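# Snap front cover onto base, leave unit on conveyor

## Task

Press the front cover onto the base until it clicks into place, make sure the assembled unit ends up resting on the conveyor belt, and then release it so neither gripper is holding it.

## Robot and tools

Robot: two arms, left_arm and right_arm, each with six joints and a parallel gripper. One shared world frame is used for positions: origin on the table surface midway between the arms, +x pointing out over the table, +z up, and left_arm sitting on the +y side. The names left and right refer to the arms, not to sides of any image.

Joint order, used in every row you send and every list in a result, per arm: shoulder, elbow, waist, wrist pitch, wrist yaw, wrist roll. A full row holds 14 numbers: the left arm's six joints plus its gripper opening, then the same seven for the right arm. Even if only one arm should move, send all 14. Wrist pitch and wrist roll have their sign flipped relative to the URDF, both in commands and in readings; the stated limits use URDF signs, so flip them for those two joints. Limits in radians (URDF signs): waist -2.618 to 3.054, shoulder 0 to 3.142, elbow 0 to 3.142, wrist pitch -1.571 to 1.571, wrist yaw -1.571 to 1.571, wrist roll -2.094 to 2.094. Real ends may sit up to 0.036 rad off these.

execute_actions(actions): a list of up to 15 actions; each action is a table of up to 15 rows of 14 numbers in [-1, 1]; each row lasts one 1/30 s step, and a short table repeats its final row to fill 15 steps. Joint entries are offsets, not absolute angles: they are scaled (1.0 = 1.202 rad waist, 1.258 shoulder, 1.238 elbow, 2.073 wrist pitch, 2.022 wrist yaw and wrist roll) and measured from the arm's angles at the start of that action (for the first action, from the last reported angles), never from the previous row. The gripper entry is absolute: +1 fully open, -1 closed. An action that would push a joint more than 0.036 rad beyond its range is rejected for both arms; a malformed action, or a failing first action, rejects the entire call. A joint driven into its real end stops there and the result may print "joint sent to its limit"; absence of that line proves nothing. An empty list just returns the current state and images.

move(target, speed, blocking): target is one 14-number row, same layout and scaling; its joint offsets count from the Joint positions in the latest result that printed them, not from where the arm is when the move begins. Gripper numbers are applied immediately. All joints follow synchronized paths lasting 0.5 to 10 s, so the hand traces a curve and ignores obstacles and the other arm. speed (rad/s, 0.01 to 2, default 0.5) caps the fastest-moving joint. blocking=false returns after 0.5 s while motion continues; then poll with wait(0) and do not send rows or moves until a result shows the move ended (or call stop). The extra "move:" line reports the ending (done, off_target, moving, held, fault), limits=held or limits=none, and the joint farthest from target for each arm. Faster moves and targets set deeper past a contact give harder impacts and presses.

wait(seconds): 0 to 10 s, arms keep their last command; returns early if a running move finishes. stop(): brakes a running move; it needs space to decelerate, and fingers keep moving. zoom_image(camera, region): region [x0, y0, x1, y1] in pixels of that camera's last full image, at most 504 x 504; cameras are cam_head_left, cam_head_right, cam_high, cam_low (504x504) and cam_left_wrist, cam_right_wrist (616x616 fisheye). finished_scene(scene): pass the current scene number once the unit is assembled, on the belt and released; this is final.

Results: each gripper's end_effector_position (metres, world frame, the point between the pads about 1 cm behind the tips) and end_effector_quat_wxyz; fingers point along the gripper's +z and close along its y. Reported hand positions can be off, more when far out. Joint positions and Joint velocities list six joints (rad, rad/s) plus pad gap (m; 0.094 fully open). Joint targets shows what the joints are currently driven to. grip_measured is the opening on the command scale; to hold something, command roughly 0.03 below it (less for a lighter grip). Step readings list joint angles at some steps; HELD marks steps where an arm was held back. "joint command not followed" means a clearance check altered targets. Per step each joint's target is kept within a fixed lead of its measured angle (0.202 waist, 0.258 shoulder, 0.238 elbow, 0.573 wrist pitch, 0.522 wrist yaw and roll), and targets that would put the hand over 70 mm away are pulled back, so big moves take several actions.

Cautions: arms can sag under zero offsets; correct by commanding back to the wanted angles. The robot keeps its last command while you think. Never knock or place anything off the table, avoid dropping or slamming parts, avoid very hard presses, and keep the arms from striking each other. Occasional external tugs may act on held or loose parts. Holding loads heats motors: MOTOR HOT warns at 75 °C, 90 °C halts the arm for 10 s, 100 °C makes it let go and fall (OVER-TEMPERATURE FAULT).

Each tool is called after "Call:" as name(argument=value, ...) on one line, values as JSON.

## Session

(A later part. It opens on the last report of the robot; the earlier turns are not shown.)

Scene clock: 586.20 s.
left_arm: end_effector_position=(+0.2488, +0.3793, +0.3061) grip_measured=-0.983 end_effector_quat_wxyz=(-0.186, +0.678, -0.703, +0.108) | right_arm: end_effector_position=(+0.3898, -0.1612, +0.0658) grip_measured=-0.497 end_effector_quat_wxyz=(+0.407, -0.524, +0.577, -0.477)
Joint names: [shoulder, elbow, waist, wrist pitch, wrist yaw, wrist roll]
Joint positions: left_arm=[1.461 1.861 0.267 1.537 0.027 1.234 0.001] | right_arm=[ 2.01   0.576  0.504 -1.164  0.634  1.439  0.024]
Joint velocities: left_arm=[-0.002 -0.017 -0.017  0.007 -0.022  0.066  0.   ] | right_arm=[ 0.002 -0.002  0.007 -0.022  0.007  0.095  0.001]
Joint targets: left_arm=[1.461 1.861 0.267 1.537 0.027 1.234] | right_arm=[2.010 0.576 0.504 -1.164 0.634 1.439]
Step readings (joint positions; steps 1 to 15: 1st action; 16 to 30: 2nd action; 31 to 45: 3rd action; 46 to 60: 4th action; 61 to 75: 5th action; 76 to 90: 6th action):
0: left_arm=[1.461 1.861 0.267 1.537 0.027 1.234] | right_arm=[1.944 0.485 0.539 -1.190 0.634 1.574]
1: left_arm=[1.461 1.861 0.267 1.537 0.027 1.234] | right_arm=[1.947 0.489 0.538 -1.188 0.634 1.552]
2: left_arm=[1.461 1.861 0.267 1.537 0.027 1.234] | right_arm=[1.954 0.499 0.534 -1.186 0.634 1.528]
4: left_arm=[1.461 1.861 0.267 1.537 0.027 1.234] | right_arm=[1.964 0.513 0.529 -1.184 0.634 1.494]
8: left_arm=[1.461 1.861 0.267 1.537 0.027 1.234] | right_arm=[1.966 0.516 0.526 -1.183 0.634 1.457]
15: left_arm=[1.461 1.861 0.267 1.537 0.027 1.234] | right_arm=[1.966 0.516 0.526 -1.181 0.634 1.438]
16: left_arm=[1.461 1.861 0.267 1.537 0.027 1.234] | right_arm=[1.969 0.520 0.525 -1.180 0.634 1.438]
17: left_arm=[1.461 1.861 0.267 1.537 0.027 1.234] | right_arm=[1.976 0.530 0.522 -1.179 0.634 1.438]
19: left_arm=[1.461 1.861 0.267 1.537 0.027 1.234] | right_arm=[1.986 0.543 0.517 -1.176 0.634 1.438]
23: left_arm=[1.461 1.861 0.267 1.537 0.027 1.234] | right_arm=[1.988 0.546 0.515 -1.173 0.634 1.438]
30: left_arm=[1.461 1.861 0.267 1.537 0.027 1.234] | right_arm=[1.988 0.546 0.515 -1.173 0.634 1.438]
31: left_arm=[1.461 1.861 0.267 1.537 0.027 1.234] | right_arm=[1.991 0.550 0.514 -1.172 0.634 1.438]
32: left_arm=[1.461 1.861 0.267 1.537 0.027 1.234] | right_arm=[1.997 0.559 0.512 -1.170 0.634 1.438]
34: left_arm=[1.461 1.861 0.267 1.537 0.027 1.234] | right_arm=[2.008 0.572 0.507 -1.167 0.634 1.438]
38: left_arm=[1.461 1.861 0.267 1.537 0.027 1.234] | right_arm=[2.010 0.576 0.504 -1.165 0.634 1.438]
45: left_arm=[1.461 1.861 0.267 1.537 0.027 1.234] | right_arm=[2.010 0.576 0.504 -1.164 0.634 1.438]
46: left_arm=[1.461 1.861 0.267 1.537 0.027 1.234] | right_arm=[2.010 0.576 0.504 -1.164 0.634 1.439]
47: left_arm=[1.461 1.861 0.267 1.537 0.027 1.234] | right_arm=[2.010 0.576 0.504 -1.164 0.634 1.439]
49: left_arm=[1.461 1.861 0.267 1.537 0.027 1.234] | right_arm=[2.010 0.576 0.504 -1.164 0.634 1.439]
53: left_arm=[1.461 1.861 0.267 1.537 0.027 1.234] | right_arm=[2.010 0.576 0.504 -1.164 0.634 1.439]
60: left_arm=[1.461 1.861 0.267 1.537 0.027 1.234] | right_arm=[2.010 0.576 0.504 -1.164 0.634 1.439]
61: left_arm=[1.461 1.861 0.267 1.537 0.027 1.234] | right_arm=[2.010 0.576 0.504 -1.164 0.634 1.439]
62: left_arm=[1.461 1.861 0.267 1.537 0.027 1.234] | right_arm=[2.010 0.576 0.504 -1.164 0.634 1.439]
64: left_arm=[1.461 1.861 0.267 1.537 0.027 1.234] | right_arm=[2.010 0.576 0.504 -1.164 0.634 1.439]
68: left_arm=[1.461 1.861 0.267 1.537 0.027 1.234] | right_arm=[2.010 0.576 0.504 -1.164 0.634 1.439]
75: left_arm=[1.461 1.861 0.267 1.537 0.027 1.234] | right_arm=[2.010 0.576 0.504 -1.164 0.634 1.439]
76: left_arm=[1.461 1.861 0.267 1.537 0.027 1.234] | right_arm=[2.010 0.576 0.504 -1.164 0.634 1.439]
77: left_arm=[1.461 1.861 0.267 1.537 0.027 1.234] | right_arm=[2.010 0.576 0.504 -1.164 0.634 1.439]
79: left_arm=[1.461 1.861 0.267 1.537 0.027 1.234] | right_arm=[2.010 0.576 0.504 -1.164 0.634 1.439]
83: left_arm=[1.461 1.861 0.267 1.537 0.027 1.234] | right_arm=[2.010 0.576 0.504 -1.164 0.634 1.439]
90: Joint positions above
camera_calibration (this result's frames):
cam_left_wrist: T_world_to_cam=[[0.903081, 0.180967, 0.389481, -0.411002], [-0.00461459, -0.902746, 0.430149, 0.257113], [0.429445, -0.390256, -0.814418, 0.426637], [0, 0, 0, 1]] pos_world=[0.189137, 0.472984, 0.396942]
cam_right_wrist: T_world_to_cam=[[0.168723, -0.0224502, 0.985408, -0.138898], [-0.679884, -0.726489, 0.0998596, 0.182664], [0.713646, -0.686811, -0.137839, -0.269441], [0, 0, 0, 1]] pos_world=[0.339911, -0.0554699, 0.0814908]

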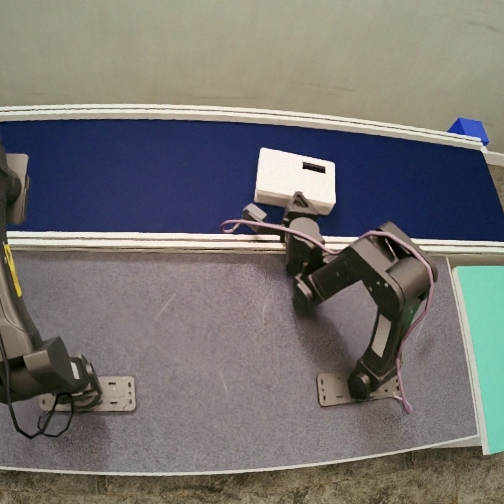

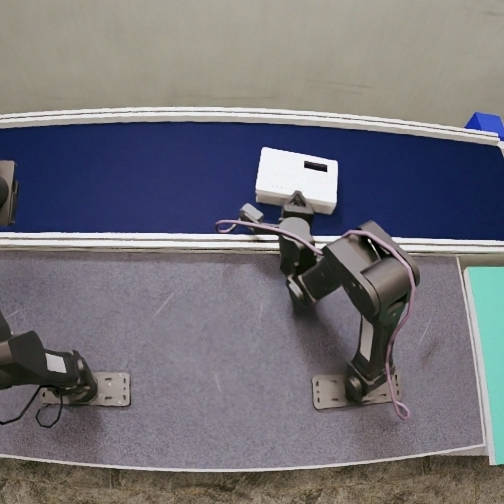

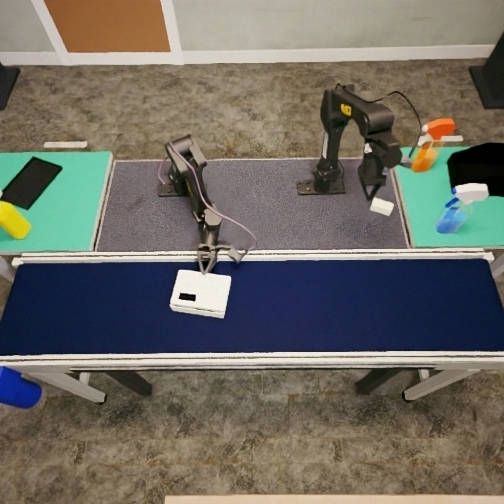

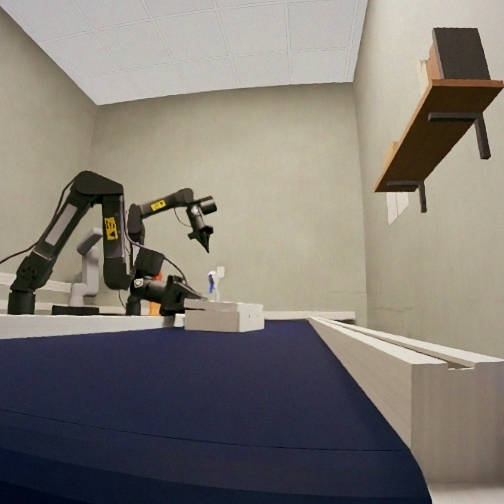

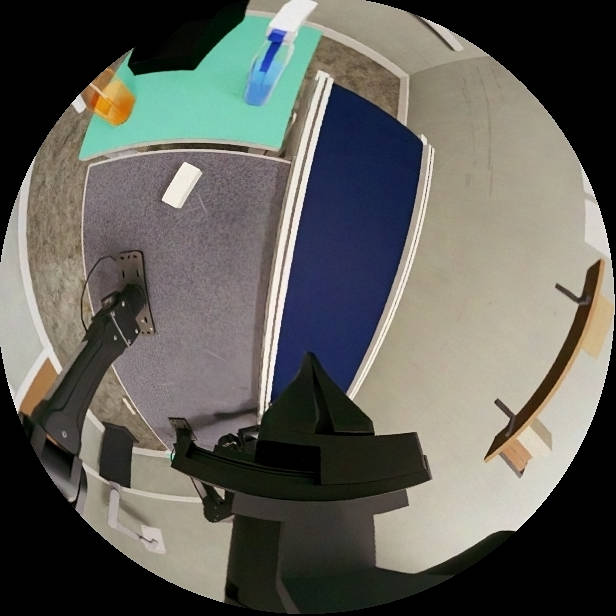

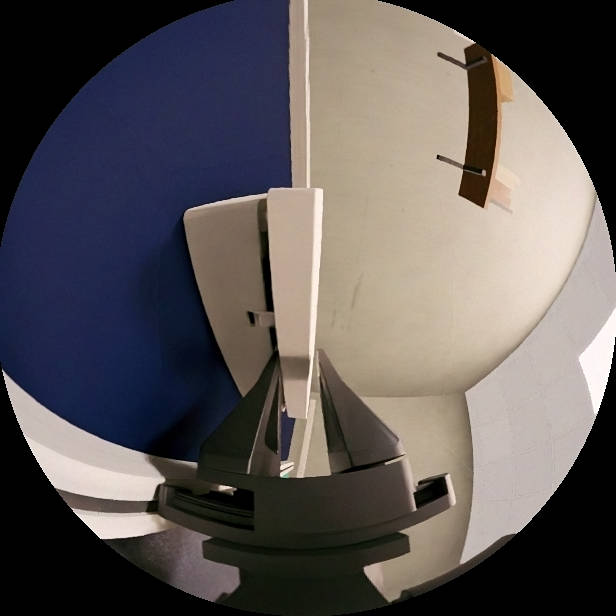

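Tab aligns with slot. Lift, clamp, advance.

Call:
execute_actions(actions=[[[0,0,0,0,0,0,-1,-0.035,0,0,0,0,0,-0.5]],[[0,0,0,0,0,0,-1,0,0,0,0,0,0,-0.72]],[[0,0,0,0,0,0,-1,0.03,0.04,-0.017,0.005,0,0,-0.72]]])

Call:
zoom_image(camera="cam_low", region=[160,270,280,340])

Call:
zoom_image(camera="cam_right_wrist", region=[160,170,400,420])

Scene clock: 600.60 s.
left_arm: end_effector_position=(+0.2488, +0.3793, +0.3061) grip_measured=-0.983 end_effector_quat_wxyz=(-0.186, +0.678, -0.703, +0.108) | right_arm: end_effector_position=(+0.3984, -0.1616, +0.0750) grip_measured=-0.644 end_effector_quat_wxyz=(+0.415, -0.512, +0.578, -0.481)
Joint names: [shoulder, elbow, waist, wrist pitch, wrist yaw, wrist roll]
Joint positions: left_arm=[1.461 1.861 0.267 1.537 0.027 1.234 0.001] | right_arm=[ 2.009  0.605  0.494 -1.162  0.634  1.439  0.017]
Joint velocities: left_arm=[-0.012 -0.027 -0.022  0.022 -0.022  0.051  0.   ] | right_arm=[ 0.002 -0.012  0.012 -0.022 -0.007  0.007  0.001]
Joint targets: left_arm=[1.461 1.861 0.267 1.537 0.027 1.234] | right_arm=[2.024 0.625 0.484 -1.152 0.634 1.439]
Step readings (joint positions; steps 1 to 15: 1st action; 16 to 30: 2nd action; 31 to 45: 3rd action):
0: left_arm=[1.461 1.861 0.267 1.537 0.027 1.234] | right_arm=[2.010 0.576 0.504 -1.164 0.634 1.439]
1: left_arm=[1.461 1.861 0.267 1.537 0.027 1.234] | right_arm=[2.007 0.576 0.504 -1.162 0.634 1.439]
2: left_arm=[1.461 1.861 0.267 1.537 0.027 1.234] | right_arm=[2.003 0.576 0.504 -1.159 0.634 1.439]
4: left_arm=[1.461 1.861 0.267 1.537 0.027 1.234] | right_arm=[1.993 0.576 0.504 -1.159 0.634 1.439]
8: left_arm=[1.461 1.861 0.267 1.537 0.027 1.234] | right_arm=[1.986 0.576 0.504 -1.159 0.634 1.439]
15: left_arm=[1.461 1.861 0.267 1.537 0.027 1.234] | right_arm=[1.986 0.576 0.504 -1.159 0.634 1.439]
16: left_arm=[1.461 1.861 0.267 1.537 0.027 1.234] | right_arm=[1.986 0.576 0.504 -1.158 0.634 1.439]
17: left_arm=[1.461 1.861 0.267 1.537 0.027 1.234] | right_arm=[1.986 0.576 0.504 -1.161 0.634 1.439]
19: left_arm=[1.461 1.861 0.267 1.537 0.027 1.234] | right_arm=[1.986 0.576 0.504 -1.162 0.634 1.439]
23: left_arm=[1.461 1.861 0.267 1.537 0.027 1.234] | right_arm=[1.986 0.576 0.504 -1.162 0.634 1.439]
30: left_arm=[1.461 1.861 0.267 1.537 0.027 1.234] | right_arm=[1.986 0.576 0.504 -1.162 0.634 1.439]
31: left_arm=[1.461 1.861 0.267 1.537 0.027 1.234] | right_arm=[1.989 0.579 0.503 -1.162 0.634 1.439]
32: left_arm=[1.461 1.861 0.267 1.537 0.027 1.234] | right_arm=[1.996 0.588 0.500 -1.162 0.634 1.439]
34: left_arm=[1.461 1.861 0.267 1.537 0.027 1.234] | right_arm=[2.006 0.602 0.496 -1.162 0.634 1.439]
38: left_arm=[1.461 1.861 0.267 1.537 0.027 1.234] | right_arm=[2.009 0.605 0.494 -1.162 0.634 1.439]
45: Joint positions above
camera_calibration (this result's frames):
cam_left_wrist: T_world_to_cam=[[0.903081, 0.180967, 0.389481, -0.411002], [-0.00461459, -0.902746, 0.430149, 0.257113], [0.429445, -0.390256, -0.814418, 0.426637], [0, 0, 0, 1]] pos_world=[0.189137, 0.472984, 0.396942]
cam_right_wrist: T_world_to_cam=[[0.143278, -0.0381371, 0.988947, -0.142122], [-0.689744, -0.72045, 0.0721464, 0.19432], [0.709736, -0.692458, -0.129529, -0.274604], [0, 0, 0, 1]] pos_world=[0.34929, -0.0555738, 0.0909622]

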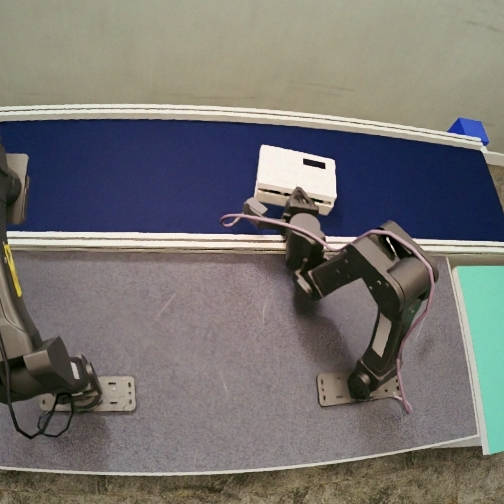

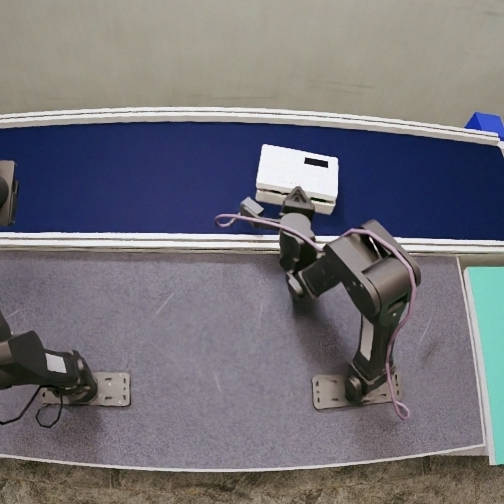

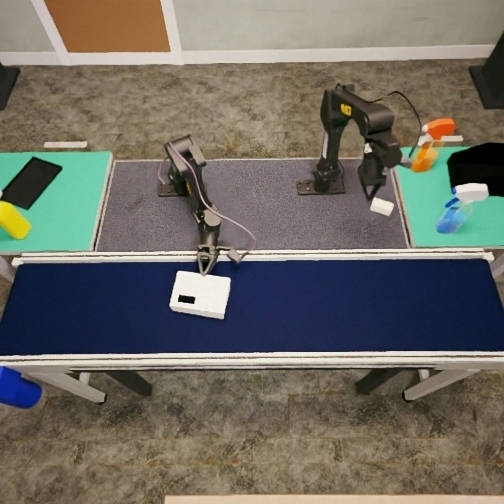

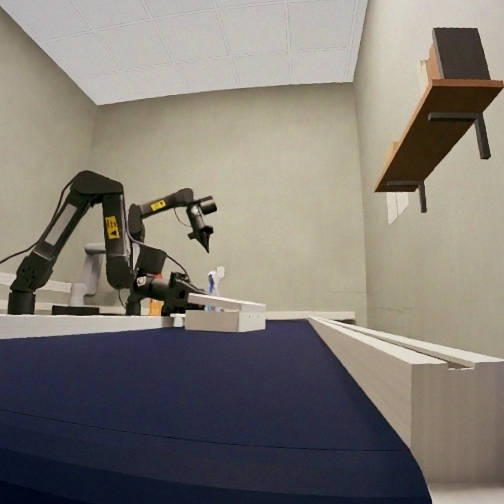

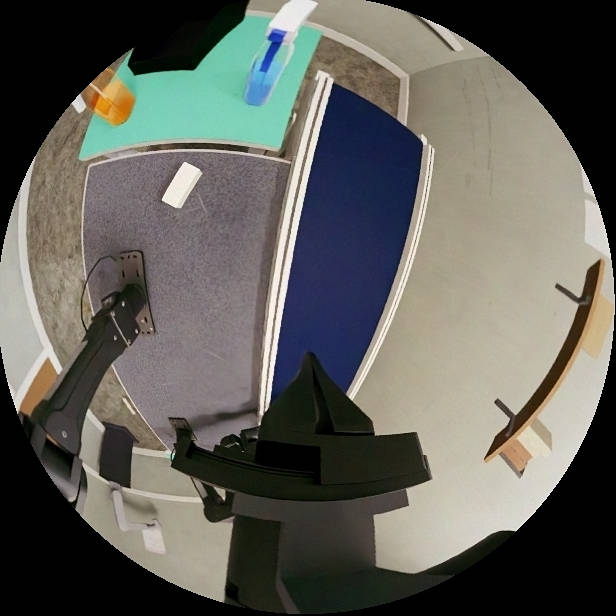

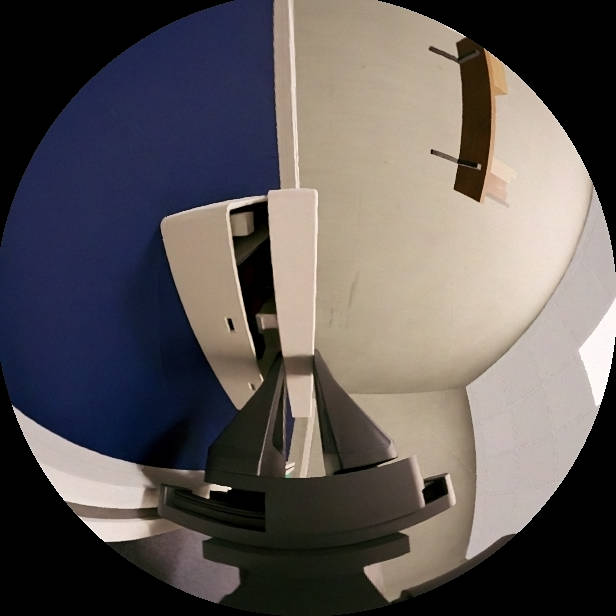

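Region (160, 270, 280, 340) of cam_low's 504x504 image, scaled by 4.200, with more detail than that image has; it fills the top 294 rows of this view, and the rest is white.

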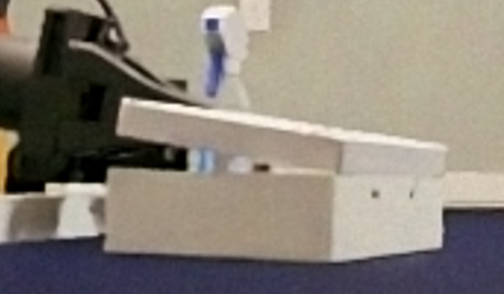

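Region (160, 170, 400, 420) of cam_right_wrist's 616x616 image, scaled by 2.016, with more detail than that image has; it fills the left 484 columns of this view, and the rest is white.

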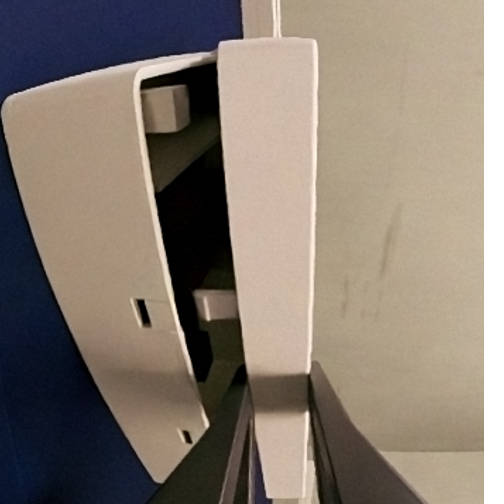

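Call:
execute_actions(actions=[[[0,0,0,0,0,0,-1,0.04,0.03,-0.012,0,0,0,-0.72]],[[0,0,0,0,0,0,-1,0.035,0.02,0,-0.01,0,0,-0.72]],[[0,0,0,0,0,0,-1,0,0,0,0,0,0,-0.5]]])

Call:
zoom_image(camera="cam_low", region=[160,270,280,340])

Call:
zoom_image(camera="cam_right_wrist", region=[160,170,400,420])

Scene clock: 607.63 s.
left_arm: end_effector_position=(+0.2488, +0.3793, +0.3061) grip_measured=-0.983 end_effector_quat_wxyz=(-0.186, +0.678, -0.703, +0.108) | right_arm: end_effector_position=(+0.4055, -0.1598, +0.0712) grip_measured=-0.503 end_effector_quat_wxyz=(+0.421, -0.505, +0.576, -0.486)
Joint names: [shoulder, elbow, waist, wrist pitch, wrist yaw, wrist roll]
Joint positions: left_arm=[1.461 1.861 0.267 1.537 0.027 1.234 0.001] | right_arm=[ 2.061  0.632  0.49  -1.211  0.636  1.446  0.023]
Joint velocities: left_arm=[-0.012 -0.007  0.022  0.037  0.066  0.007  0.001] | right_arm=[ 0.012  0.002 -0.002  0.037 -0.007  0.007  0.   ]
Joint targets: left_arm=[1.461 1.861 0.267 1.537 0.027 1.234] | right_arm=[2.061 0.632 0.490 -1.212 0.636 1.446]
Step readings (joint positions; steps 1 to 15: 1st action; 16 to 30: 2nd action; 31 to 45: 3rd action):
0: left_arm=[1.461 1.861 0.267 1.537 0.027 1.234] | right_arm=[2.009 0.605 0.494 -1.162 0.634 1.439]
1: left_arm=[1.461 1.861 0.267 1.537 0.027 1.234] | right_arm=[2.013 0.608 0.493 -1.164 0.634 1.439]
2: left_arm=[1.461 1.861 0.267 1.537 0.027 1.234] | right_arm=[2.022 0.614 0.493 -1.168 0.634 1.439]
4: left_arm=[1.461 1.861 0.267 1.537 0.027 1.234] | right_arm=[2.035 0.623 0.491 -1.177 0.634 1.439]
8: left_arm=[1.461 1.861 0.267 1.537 0.027 1.234] | right_arm=[2.038 0.626 0.490 -1.180 0.634 1.440]
15: left_arm=[1.461 1.861 0.267 1.537 0.027 1.234] | right_arm=[2.038 0.626 0.490 -1.180 0.634 1.440]
16: left_arm=[1.461 1.861 0.267 1.537 0.027 1.234] | right_arm=[2.041 0.626 0.490 -1.186 0.634 1.441]
17: left_arm=[1.461 1.861 0.267 1.537 0.027 1.234] | right_arm=[2.047 0.628 0.490 -1.193 0.634 1.441]
19: left_arm=[1.461 1.861 0.267 1.537 0.027 1.234] | right_arm=[2.058 0.631 0.490 -1.205 0.635 1.444]
23: left_arm=[1.461 1.861 0.267 1.537 0.027 1.234] | right_arm=[2.061 0.632 0.490 -1.211 0.636 1.446]
30: left_arm=[1.461 1.861 0.267 1.537 0.027 1.234] | right_arm=[2.061 0.632 0.490 -1.212 0.636 1.446]
31: left_arm=[1.461 1.861 0.267 1.537 0.027 1.234] | right_arm=[2.061 0.632 0.490 -1.212 0.636 1.446]
32: left_arm=[1.461 1.861 0.267 1.537 0.027 1.234] | right_arm=[2.061 0.632 0.490 -1.212 0.636 1.446]
34: left_arm=[1.461 1.861 0.267 1.537 0.027 1.234] | right_arm=[2.061 0.632 0.490 -1.211 0.636 1.446]
38: left_arm=[1.461 1.861 0.267 1.537 0.027 1.234] | right_arm=[2.061 0.632 0.490 -1.211 0.636 1.446]
45: Joint positions above
camera_calibration (this result's frames):
cam_left_wrist: T_world_to_cam=[[0.903081, 0.180967, 0.389481, -0.411002], [-0.00461459, -0.902746, 0.430149, 0.257113], [0.429445, -0.390256, -0.814418, 0.426637], [0, 0, 0, 1]] pos_world=[0.189137, 0.472984, 0.396942]
cam_right_wrist: T_world_to_cam=[[0.123819, -0.0426724, 0.991387, -0.132302], [-0.693848, -0.71796, 0.0557549, 0.204005], [0.709397, -0.694776, -0.118505, -0.279903], [0, 0, 0, 1]] pos_world=[0.356492, -0.0536484, 0.0866179]

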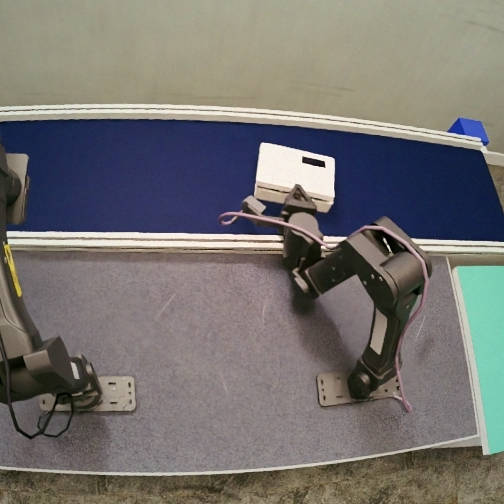

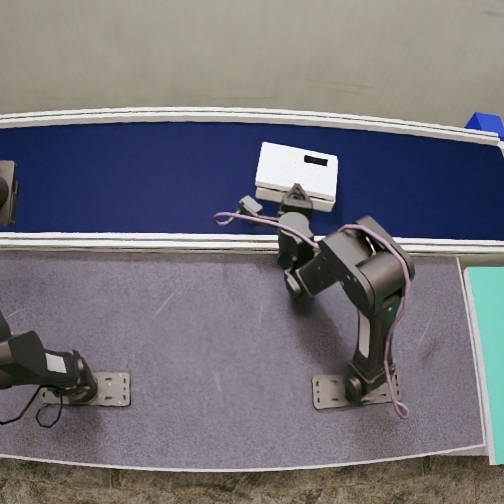

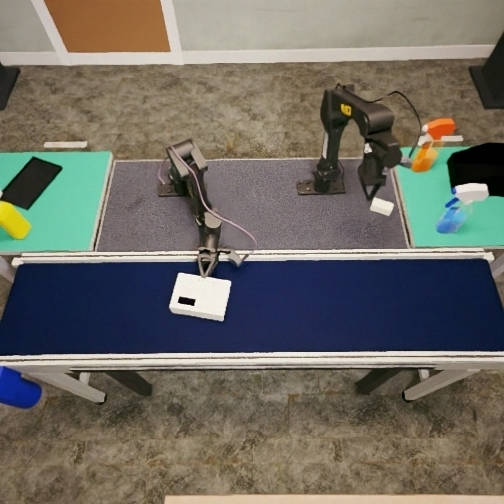

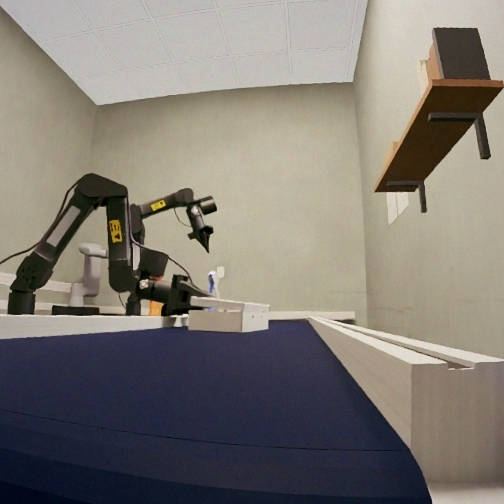

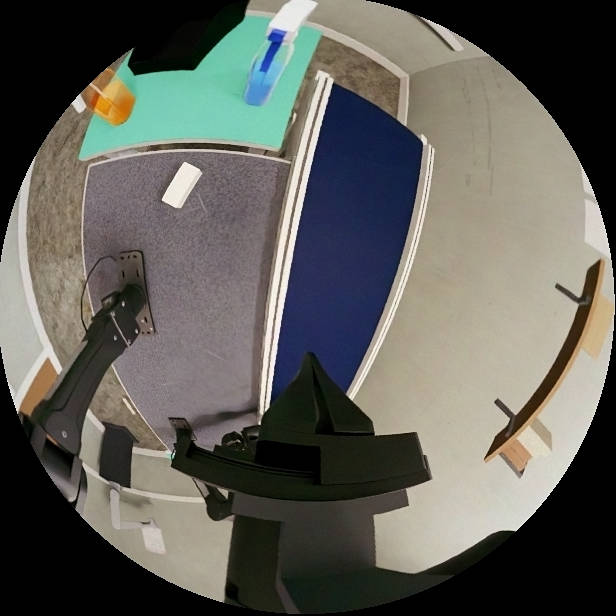

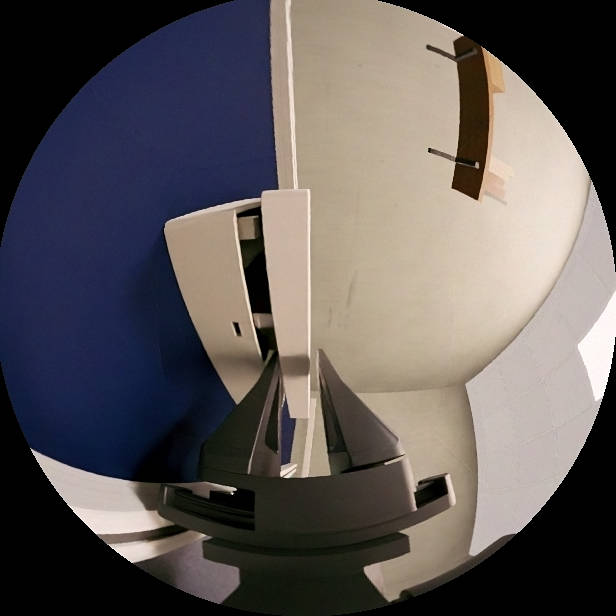

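Region (160, 270, 280, 340) of cam_low's 504x504 image, scaled by 4.200, with more detail than that image has; it fills the top 294 rows of this view, and the rest is white.

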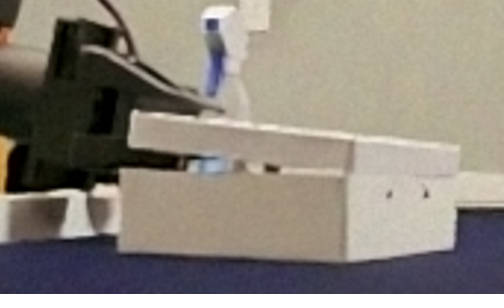

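Region (160, 170, 400, 420) of cam_right_wrist's 616x616 image, scaled by 2.016, with more detail than that image has; it fills the left 484 columns of this view, and the rest is white.

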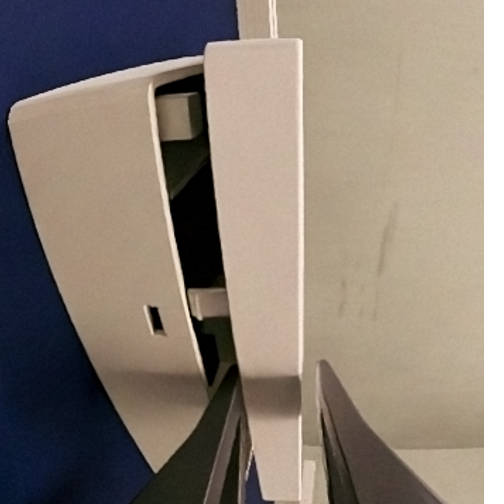

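Call:
execute_actions(actions=[[[0,0,0,0,0,0,-1,0,0,0,0,0,0,-0.68]],[[0,0,0,0,0,0,-1,0,0,-0.017,0,0,0,-0.68]],[[0,0,0,0,0,0,-1,0,0,0,0,0,0,-0.42]]])

Call:
zoom_image(camera="cam_low", region=[160,270,280,340])

Call:
zoom_image(camera="cam_right_wrist", region=[160,170,400,420])

Scene clock: 613.90 s.
left_arm: end_effector_position=(+0.2488, +0.3793, +0.3061) grip_measured=-0.983 end_effector_quat_wxyz=(-0.186, +0.678, -0.703, +0.108) | right_arm: end_effector_position=(+0.4067, -0.1626, +0.0715) grip_measured=-0.423 end_effector_quat_wxyz=(+0.420, -0.504, +0.577, -0.487)
Joint names: [shoulder, elbow, waist, wrist pitch, wrist yaw, wrist roll]
Joint positions: left_arm=[1.461 1.861 0.267 1.537 0.027 1.234 0.001] | right_arm=[ 2.061  0.632  0.482 -1.213  0.632  1.447  0.027]
Joint velocities: left_arm=[ 0.007  0.002 -0.022  0.051  0.007 -0.051 -0.002] | right_arm=[-0.012  0.002  0.007  0.022  0.022  0.007 -0.   ]
Joint targets: left_arm=[1.461 1.861 0.267 1.537 0.027 1.234] | right_arm=[2.061 0.632 0.482 -1.213 0.632 1.447]
Step readings (joint positions; steps 1 to 15: 1st action; 16 to 30: 2nd action; 31 to 45: 3rd action):
0: left_arm=[1.461 1.861 0.267 1.537 0.027 1.234] | right_arm=[2.061 0.632 0.490 -1.211 0.636 1.446]
1: left_arm=[1.461 1.861 0.267 1.537 0.027 1.234] | right_arm=[2.061 0.632 0.490 -1.211 0.636 1.446]
2: left_arm=[1.461 1.861 0.267 1.537 0.027 1.234] | right_arm=[2.061 0.632 0.490 -1.212 0.636 1.446]
4: left_arm=[1.461 1.861 0.267 1.537 0.027 1.234] | right_arm=[2.061 0.632 0.490 -1.213 0.636 1.446]
8: left_arm=[1.461 1.861 0.267 1.537 0.027 1.234] | right_arm=[2.061 0.632 0.490 -1.213 0.636 1.446]
15: left_arm=[1.461 1.861 0.267 1.537 0.027 1.234] | right_arm=[2.061 0.632 0.490 -1.213 0.636 1.446]
16: left_arm=[1.461 1.861 0.267 1.537 0.027 1.234] | right_arm=[2.061 0.632 0.489 -1.213 0.636 1.446]
17: left_arm=[1.461 1.861 0.267 1.537 0.027 1.234] | right_arm=[2.061 0.632 0.487 -1.213 0.635 1.446]
19: left_arm=[1.461 1.861 0.267 1.537 0.027 1.234] | right_arm=[2.061 0.632 0.483 -1.213 0.633 1.446]
23: left_arm=[1.461 1.861 0.267 1.537 0.027 1.234] | right_arm=[2.061 0.632 0.482 -1.214 0.633 1.446]
30: left_arm=[1.461 1.861 0.267 1.537 0.027 1.234] | right_arm=[2.061 0.632 0.482 -1.214 0.633 1.446]
31: left_arm=[1.461 1.861 0.267 1.537 0.027 1.234] | right_arm=[2.061 0.632 0.482 -1.214 0.633 1.447]
32: left_arm=[1.461 1.861 0.267 1.537 0.027 1.234] | right_arm=[2.061 0.632 0.482 -1.213 0.632 1.447]
34: left_arm=[1.461 1.861 0.267 1.537 0.027 1.234] | right_arm=[2.061 0.632 0.482 -1.213 0.632 1.447]
38: left_arm=[1.461 1.861 0.267 1.537 0.027 1.234] | right_arm=[2.061 0.632 0.482 -1.213 0.632 1.447]
45: Joint positions above
camera_calibration (this result's frames):
cam_left_wrist: T_world_to_cam=[[0.903081, 0.180967, 0.389481, -0.411002], [-0.00461459, -0.902746, 0.430149, 0.257113], [0.429445, -0.390256, -0.814418, 0.426637], [0, 0, 0, 1]] pos_world=[0.189137, 0.472984, 0.396942]
cam_right_wrist: T_world_to_cam=[[0.122483, -0.0440752, 0.991491, -0.132567], [-0.696888, -0.715121, 0.0543003, 0.204565], [0.706643, -0.69761, -0.118306, -0.282009], [0, 0, 0, 1]] pos_world=[0.358076, -0.0562866, 0.0869683]

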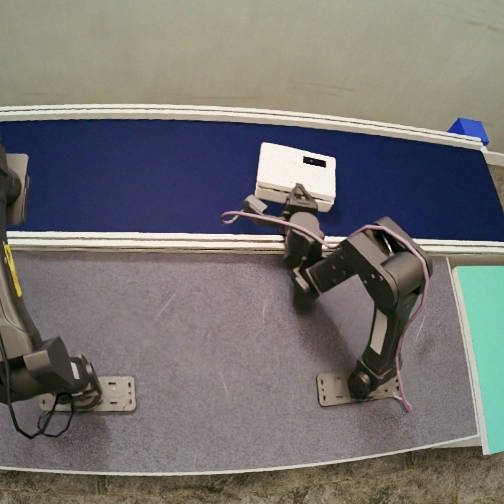

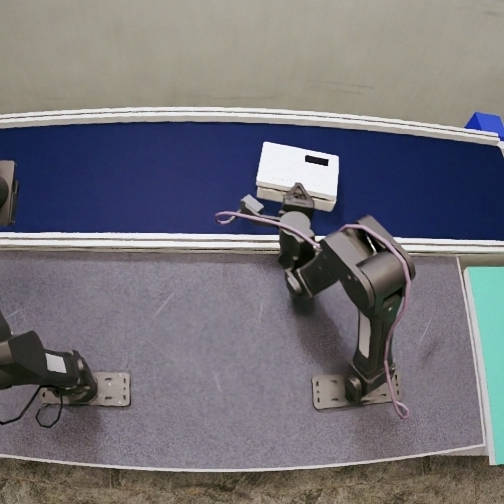

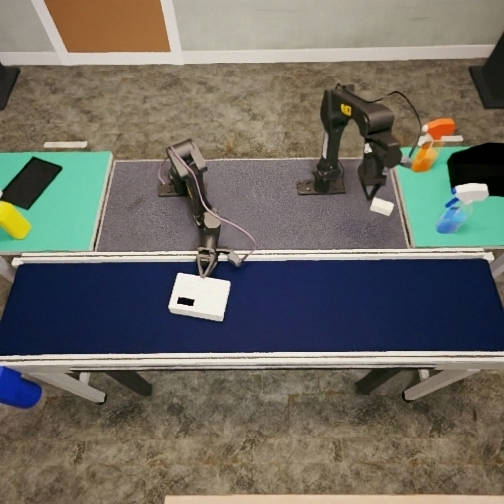

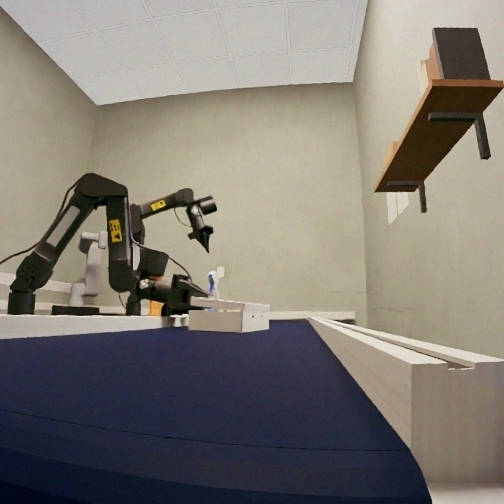

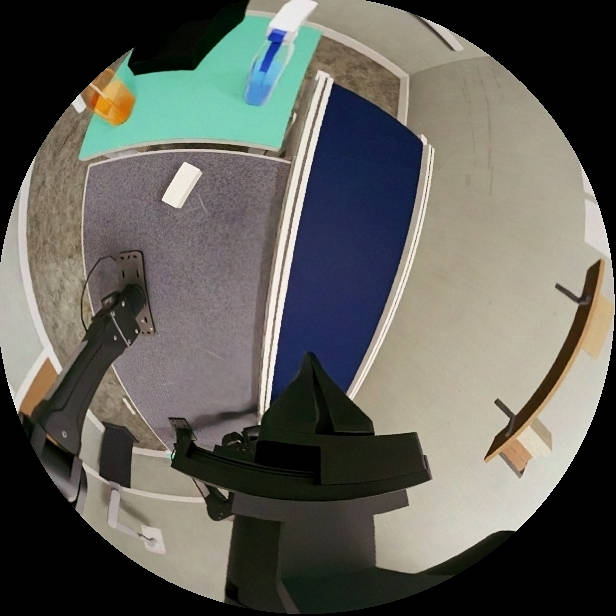

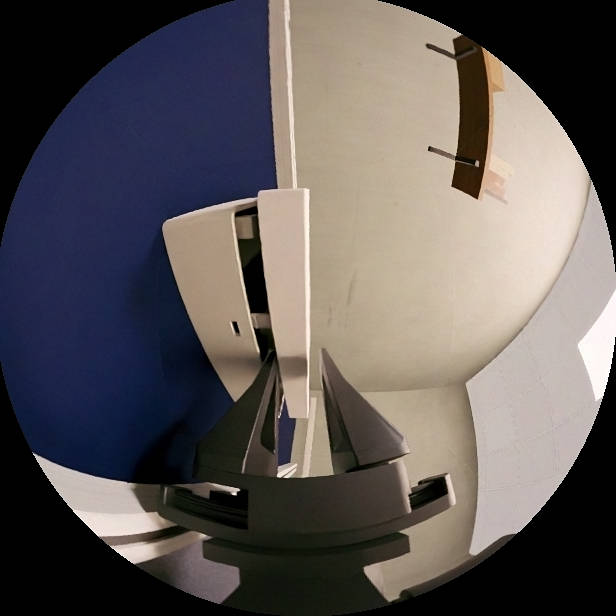

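Region (160, 270, 280, 340) of cam_low's 504x504 image, scaled by 4.200, with more detail than that image has; it fills the top 294 rows of this view, and the rest is white.

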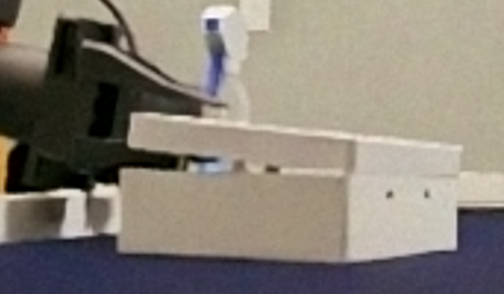

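Region (160, 170, 400, 420) of cam_right_wrist's 616x616 image, scaled by 2.016, with more detail than that image has; it fills the left 484 columns of this view, and the rest is white.

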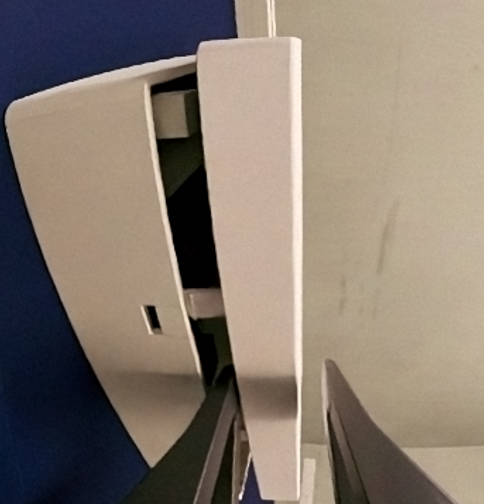

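Call:
execute_actions(actions=[[[0,0,0,0,0,0,-1,0,0,0,0,0,0,-0.72]],[[0,0,0,0,0,0,-1,0,0,0,-0.02,0,0,-0.72]],[[0,0,0,0,0,0,-1,0,0,-0.015,0,0,0,-0.72]],[[0,0,0,0,0,0,-1,0,0,0,0,0,0,-0.72]]])

Call:
zoom_image(camera="cam_low", region=[160,270,280,340])

Call:
zoom_image(camera="cam_right_wrist", region=[160,170,400,420])

Scene clock: 624.47 s.
left_arm: end_effector_position=(+0.2488, +0.3793, +0.3061) grip_measured=-0.983 end_effector_quat_wxyz=(-0.186, +0.678, -0.703, +0.108) | right_arm: end_effector_position=(+0.4078, -0.1649, +0.0730) grip_measured=-0.644 end_effector_quat_wxyz=(+0.422, -0.500, +0.577, -0.488)
Joint names: [shoulder, elbow, waist, wrist pitch, wrist yaw, wrist roll]
Joint positions: left_arm=[1.461 1.861 0.267 1.537 0.027 1.234 0.001] | right_arm=[ 2.061  0.632  0.475 -1.22   0.63   1.448  0.017]
Joint velocities: left_arm=[ 0.007  0.007 -0.007  0.037  0.051  0.037 -0.001] | right_arm=[-0.002  0.007 -0.007  0.081  0.022 -0.007 -0.001]
Joint targets: left_arm=[1.461 1.861 0.267 1.537 0.027 1.234] | right_arm=[2.061 0.632 0.475 -1.221 0.630 1.448]
Step readings (joint positions; steps 1 to 15: 1st action; 16 to 30: 2nd action; 31 to 45: 3rd action; 46 to 60: 4th action):
0: left_arm=[1.461 1.861 0.267 1.537 0.027 1.234] | right_arm=[2.061 0.632 0.482 -1.213 0.632 1.447]
1: left_arm=[1.461 1.861 0.267 1.537 0.027 1.234] | right_arm=[2.061 0.632 0.482 -1.213 0.632 1.448]
2: left_arm=[1.461 1.861 0.267 1.537 0.027 1.234] | right_arm=[2.061 0.632 0.482 -1.214 0.632 1.448]
4: left_arm=[1.461 1.861 0.267 1.537 0.027 1.234] | right_arm=[2.061 0.632 0.482 -1.216 0.632 1.448]
8: left_arm=[1.461 1.861 0.267 1.537 0.027 1.234] | right_arm=[2.061 0.632 0.482 -1.216 0.632 1.448]
15: left_arm=[1.461 1.861 0.267 1.537 0.027 1.234] | right_arm=[2.061 0.632 0.482 -1.216 0.632 1.448]
16: left_arm=[1.461 1.861 0.267 1.537 0.027 1.234] | right_arm=[2.061 0.632 0.482 -1.220 0.632 1.448]
17: left_arm=[1.461 1.861 0.267 1.537 0.027 1.234] | right_arm=[2.061 0.632 0.482 -1.221 0.632 1.448]
19: left_arm=[1.461 1.861 0.267 1.537 0.027 1.234] | right_arm=[2.061 0.632 0.482 -1.223 0.632 1.448]
23: left_arm=[1.461 1.861 0.267 1.537 0.027 1.234] | right_arm=[2.061 0.632 0.482 -1.225 0.632 1.448]
30: left_arm=[1.461 1.861 0.267 1.537 0.027 1.234] | right_arm=[2.061 0.632 0.482 -1.225 0.632 1.448]
31: left_arm=[1.461 1.861 0.267 1.537 0.027 1.234] | right_arm=[2.061 0.632 0.481 -1.224 0.632 1.448]
32: left_arm=[1.461 1.861 0.267 1.537 0.027 1.234] | right_arm=[2.061 0.632 0.479 -1.222 0.632 1.448]
34: left_arm=[1.461 1.861 0.267 1.537 0.027 1.234] | right_arm=[2.061 0.632 0.476 -1.221 0.631 1.448]
38: left_arm=[1.461 1.861 0.267 1.537 0.027 1.234] | right_arm=[2.061 0.632 0.475 -1.221 0.630 1.448]
45: left_arm=[1.461 1.861 0.267 1.537 0.027 1.234] | right_arm=[2.061 0.632 0.475 -1.221 0.630 1.448]
46: left_arm=[1.461 1.861 0.267 1.537 0.027 1.234] | right_arm=[2.061 0.632 0.475 -1.221 0.630 1.448]
47: left_arm=[1.461 1.861 0.267 1.537 0.027 1.234] | right_arm=[2.061 0.632 0.475 -1.221 0.630 1.448]
49: left_arm=[1.461 1.861 0.267 1.537 0.027 1.234] | right_arm=[2.061 0.632 0.475 -1.220 0.630 1.448]
53: left_arm=[1.461 1.861 0.267 1.537 0.027 1.234] | right_arm=[2.061 0.632 0.475 -1.220 0.630 1.448]
60: Joint positions above
camera_calibration (this result's frames):
cam_left_wrist: T_world_to_cam=[[0.903081, 0.180967, 0.389481, -0.411002], [-0.00461459, -0.902746, 0.430149, 0.257113], [0.429445, -0.390256, -0.814418, 0.426637], [0, 0, 0, 1]] pos_world=[0.189137, 0.472984, 0.396942]
cam_right_wrist: T_world_to_cam=[[0.116375, -0.0473132, 0.992078, -0.132349], [-0.700087, -0.712432, 0.0481466, 0.205818], [0.70451, -0.700144, -0.116033, -0.283965], [0, 0, 0, 1]] pos_world=[0.359549, -0.0584469, 0.0884419]

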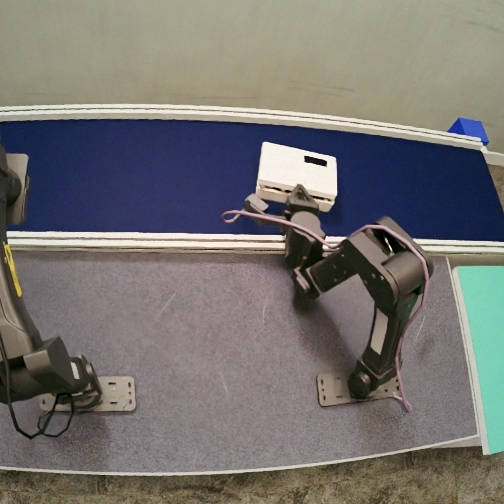

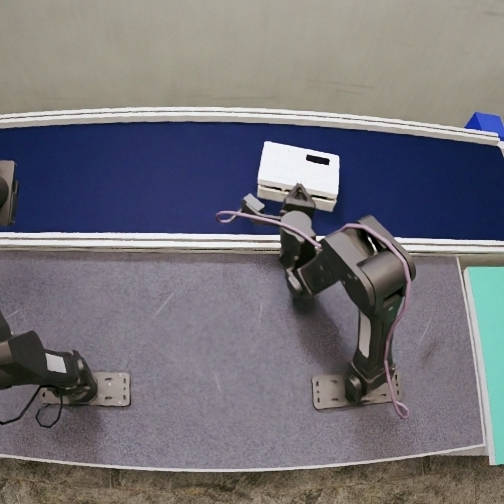

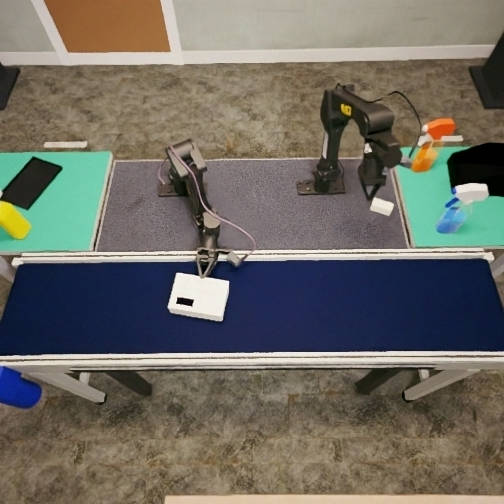

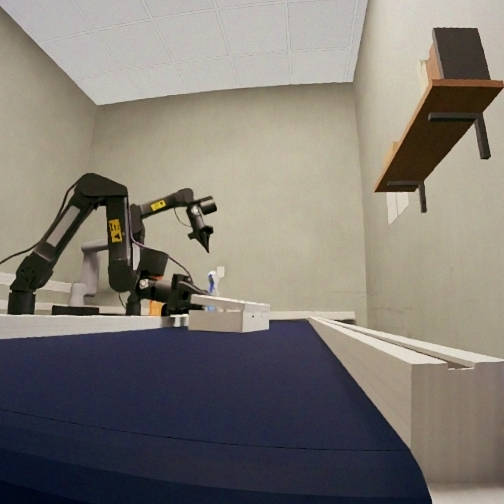

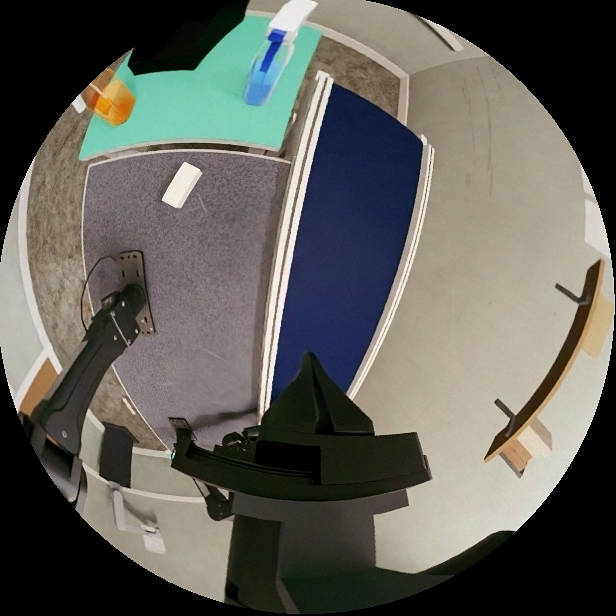

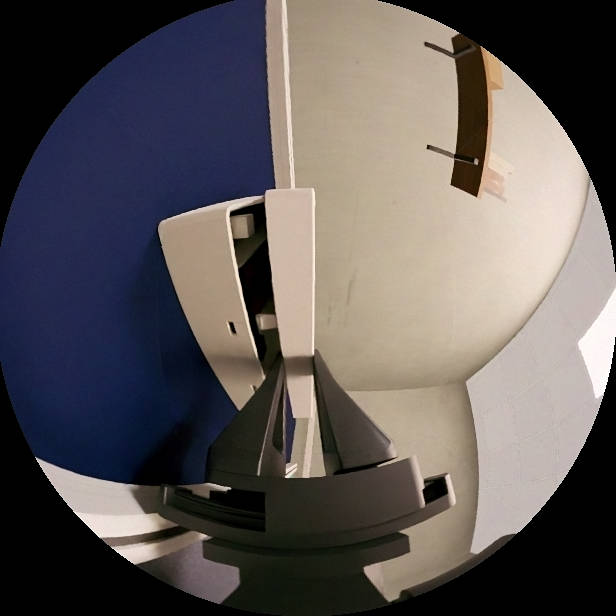

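Region (160, 270, 280, 340) of cam_low's 504x504 image, scaled by 4.200, with more detail than that image has; it fills the top 294 rows of this view, and the rest is white.

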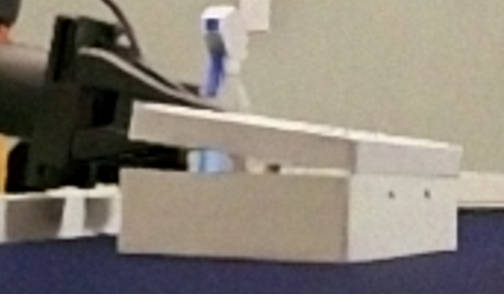

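Region (160, 170, 400, 420) of cam_right_wrist's 616x616 image, scaled by 2.016, with more detail than that image has; it fills the left 484 columns of this view, and the rest is white.

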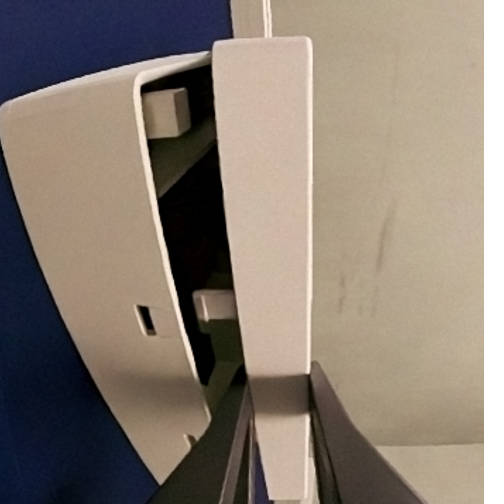

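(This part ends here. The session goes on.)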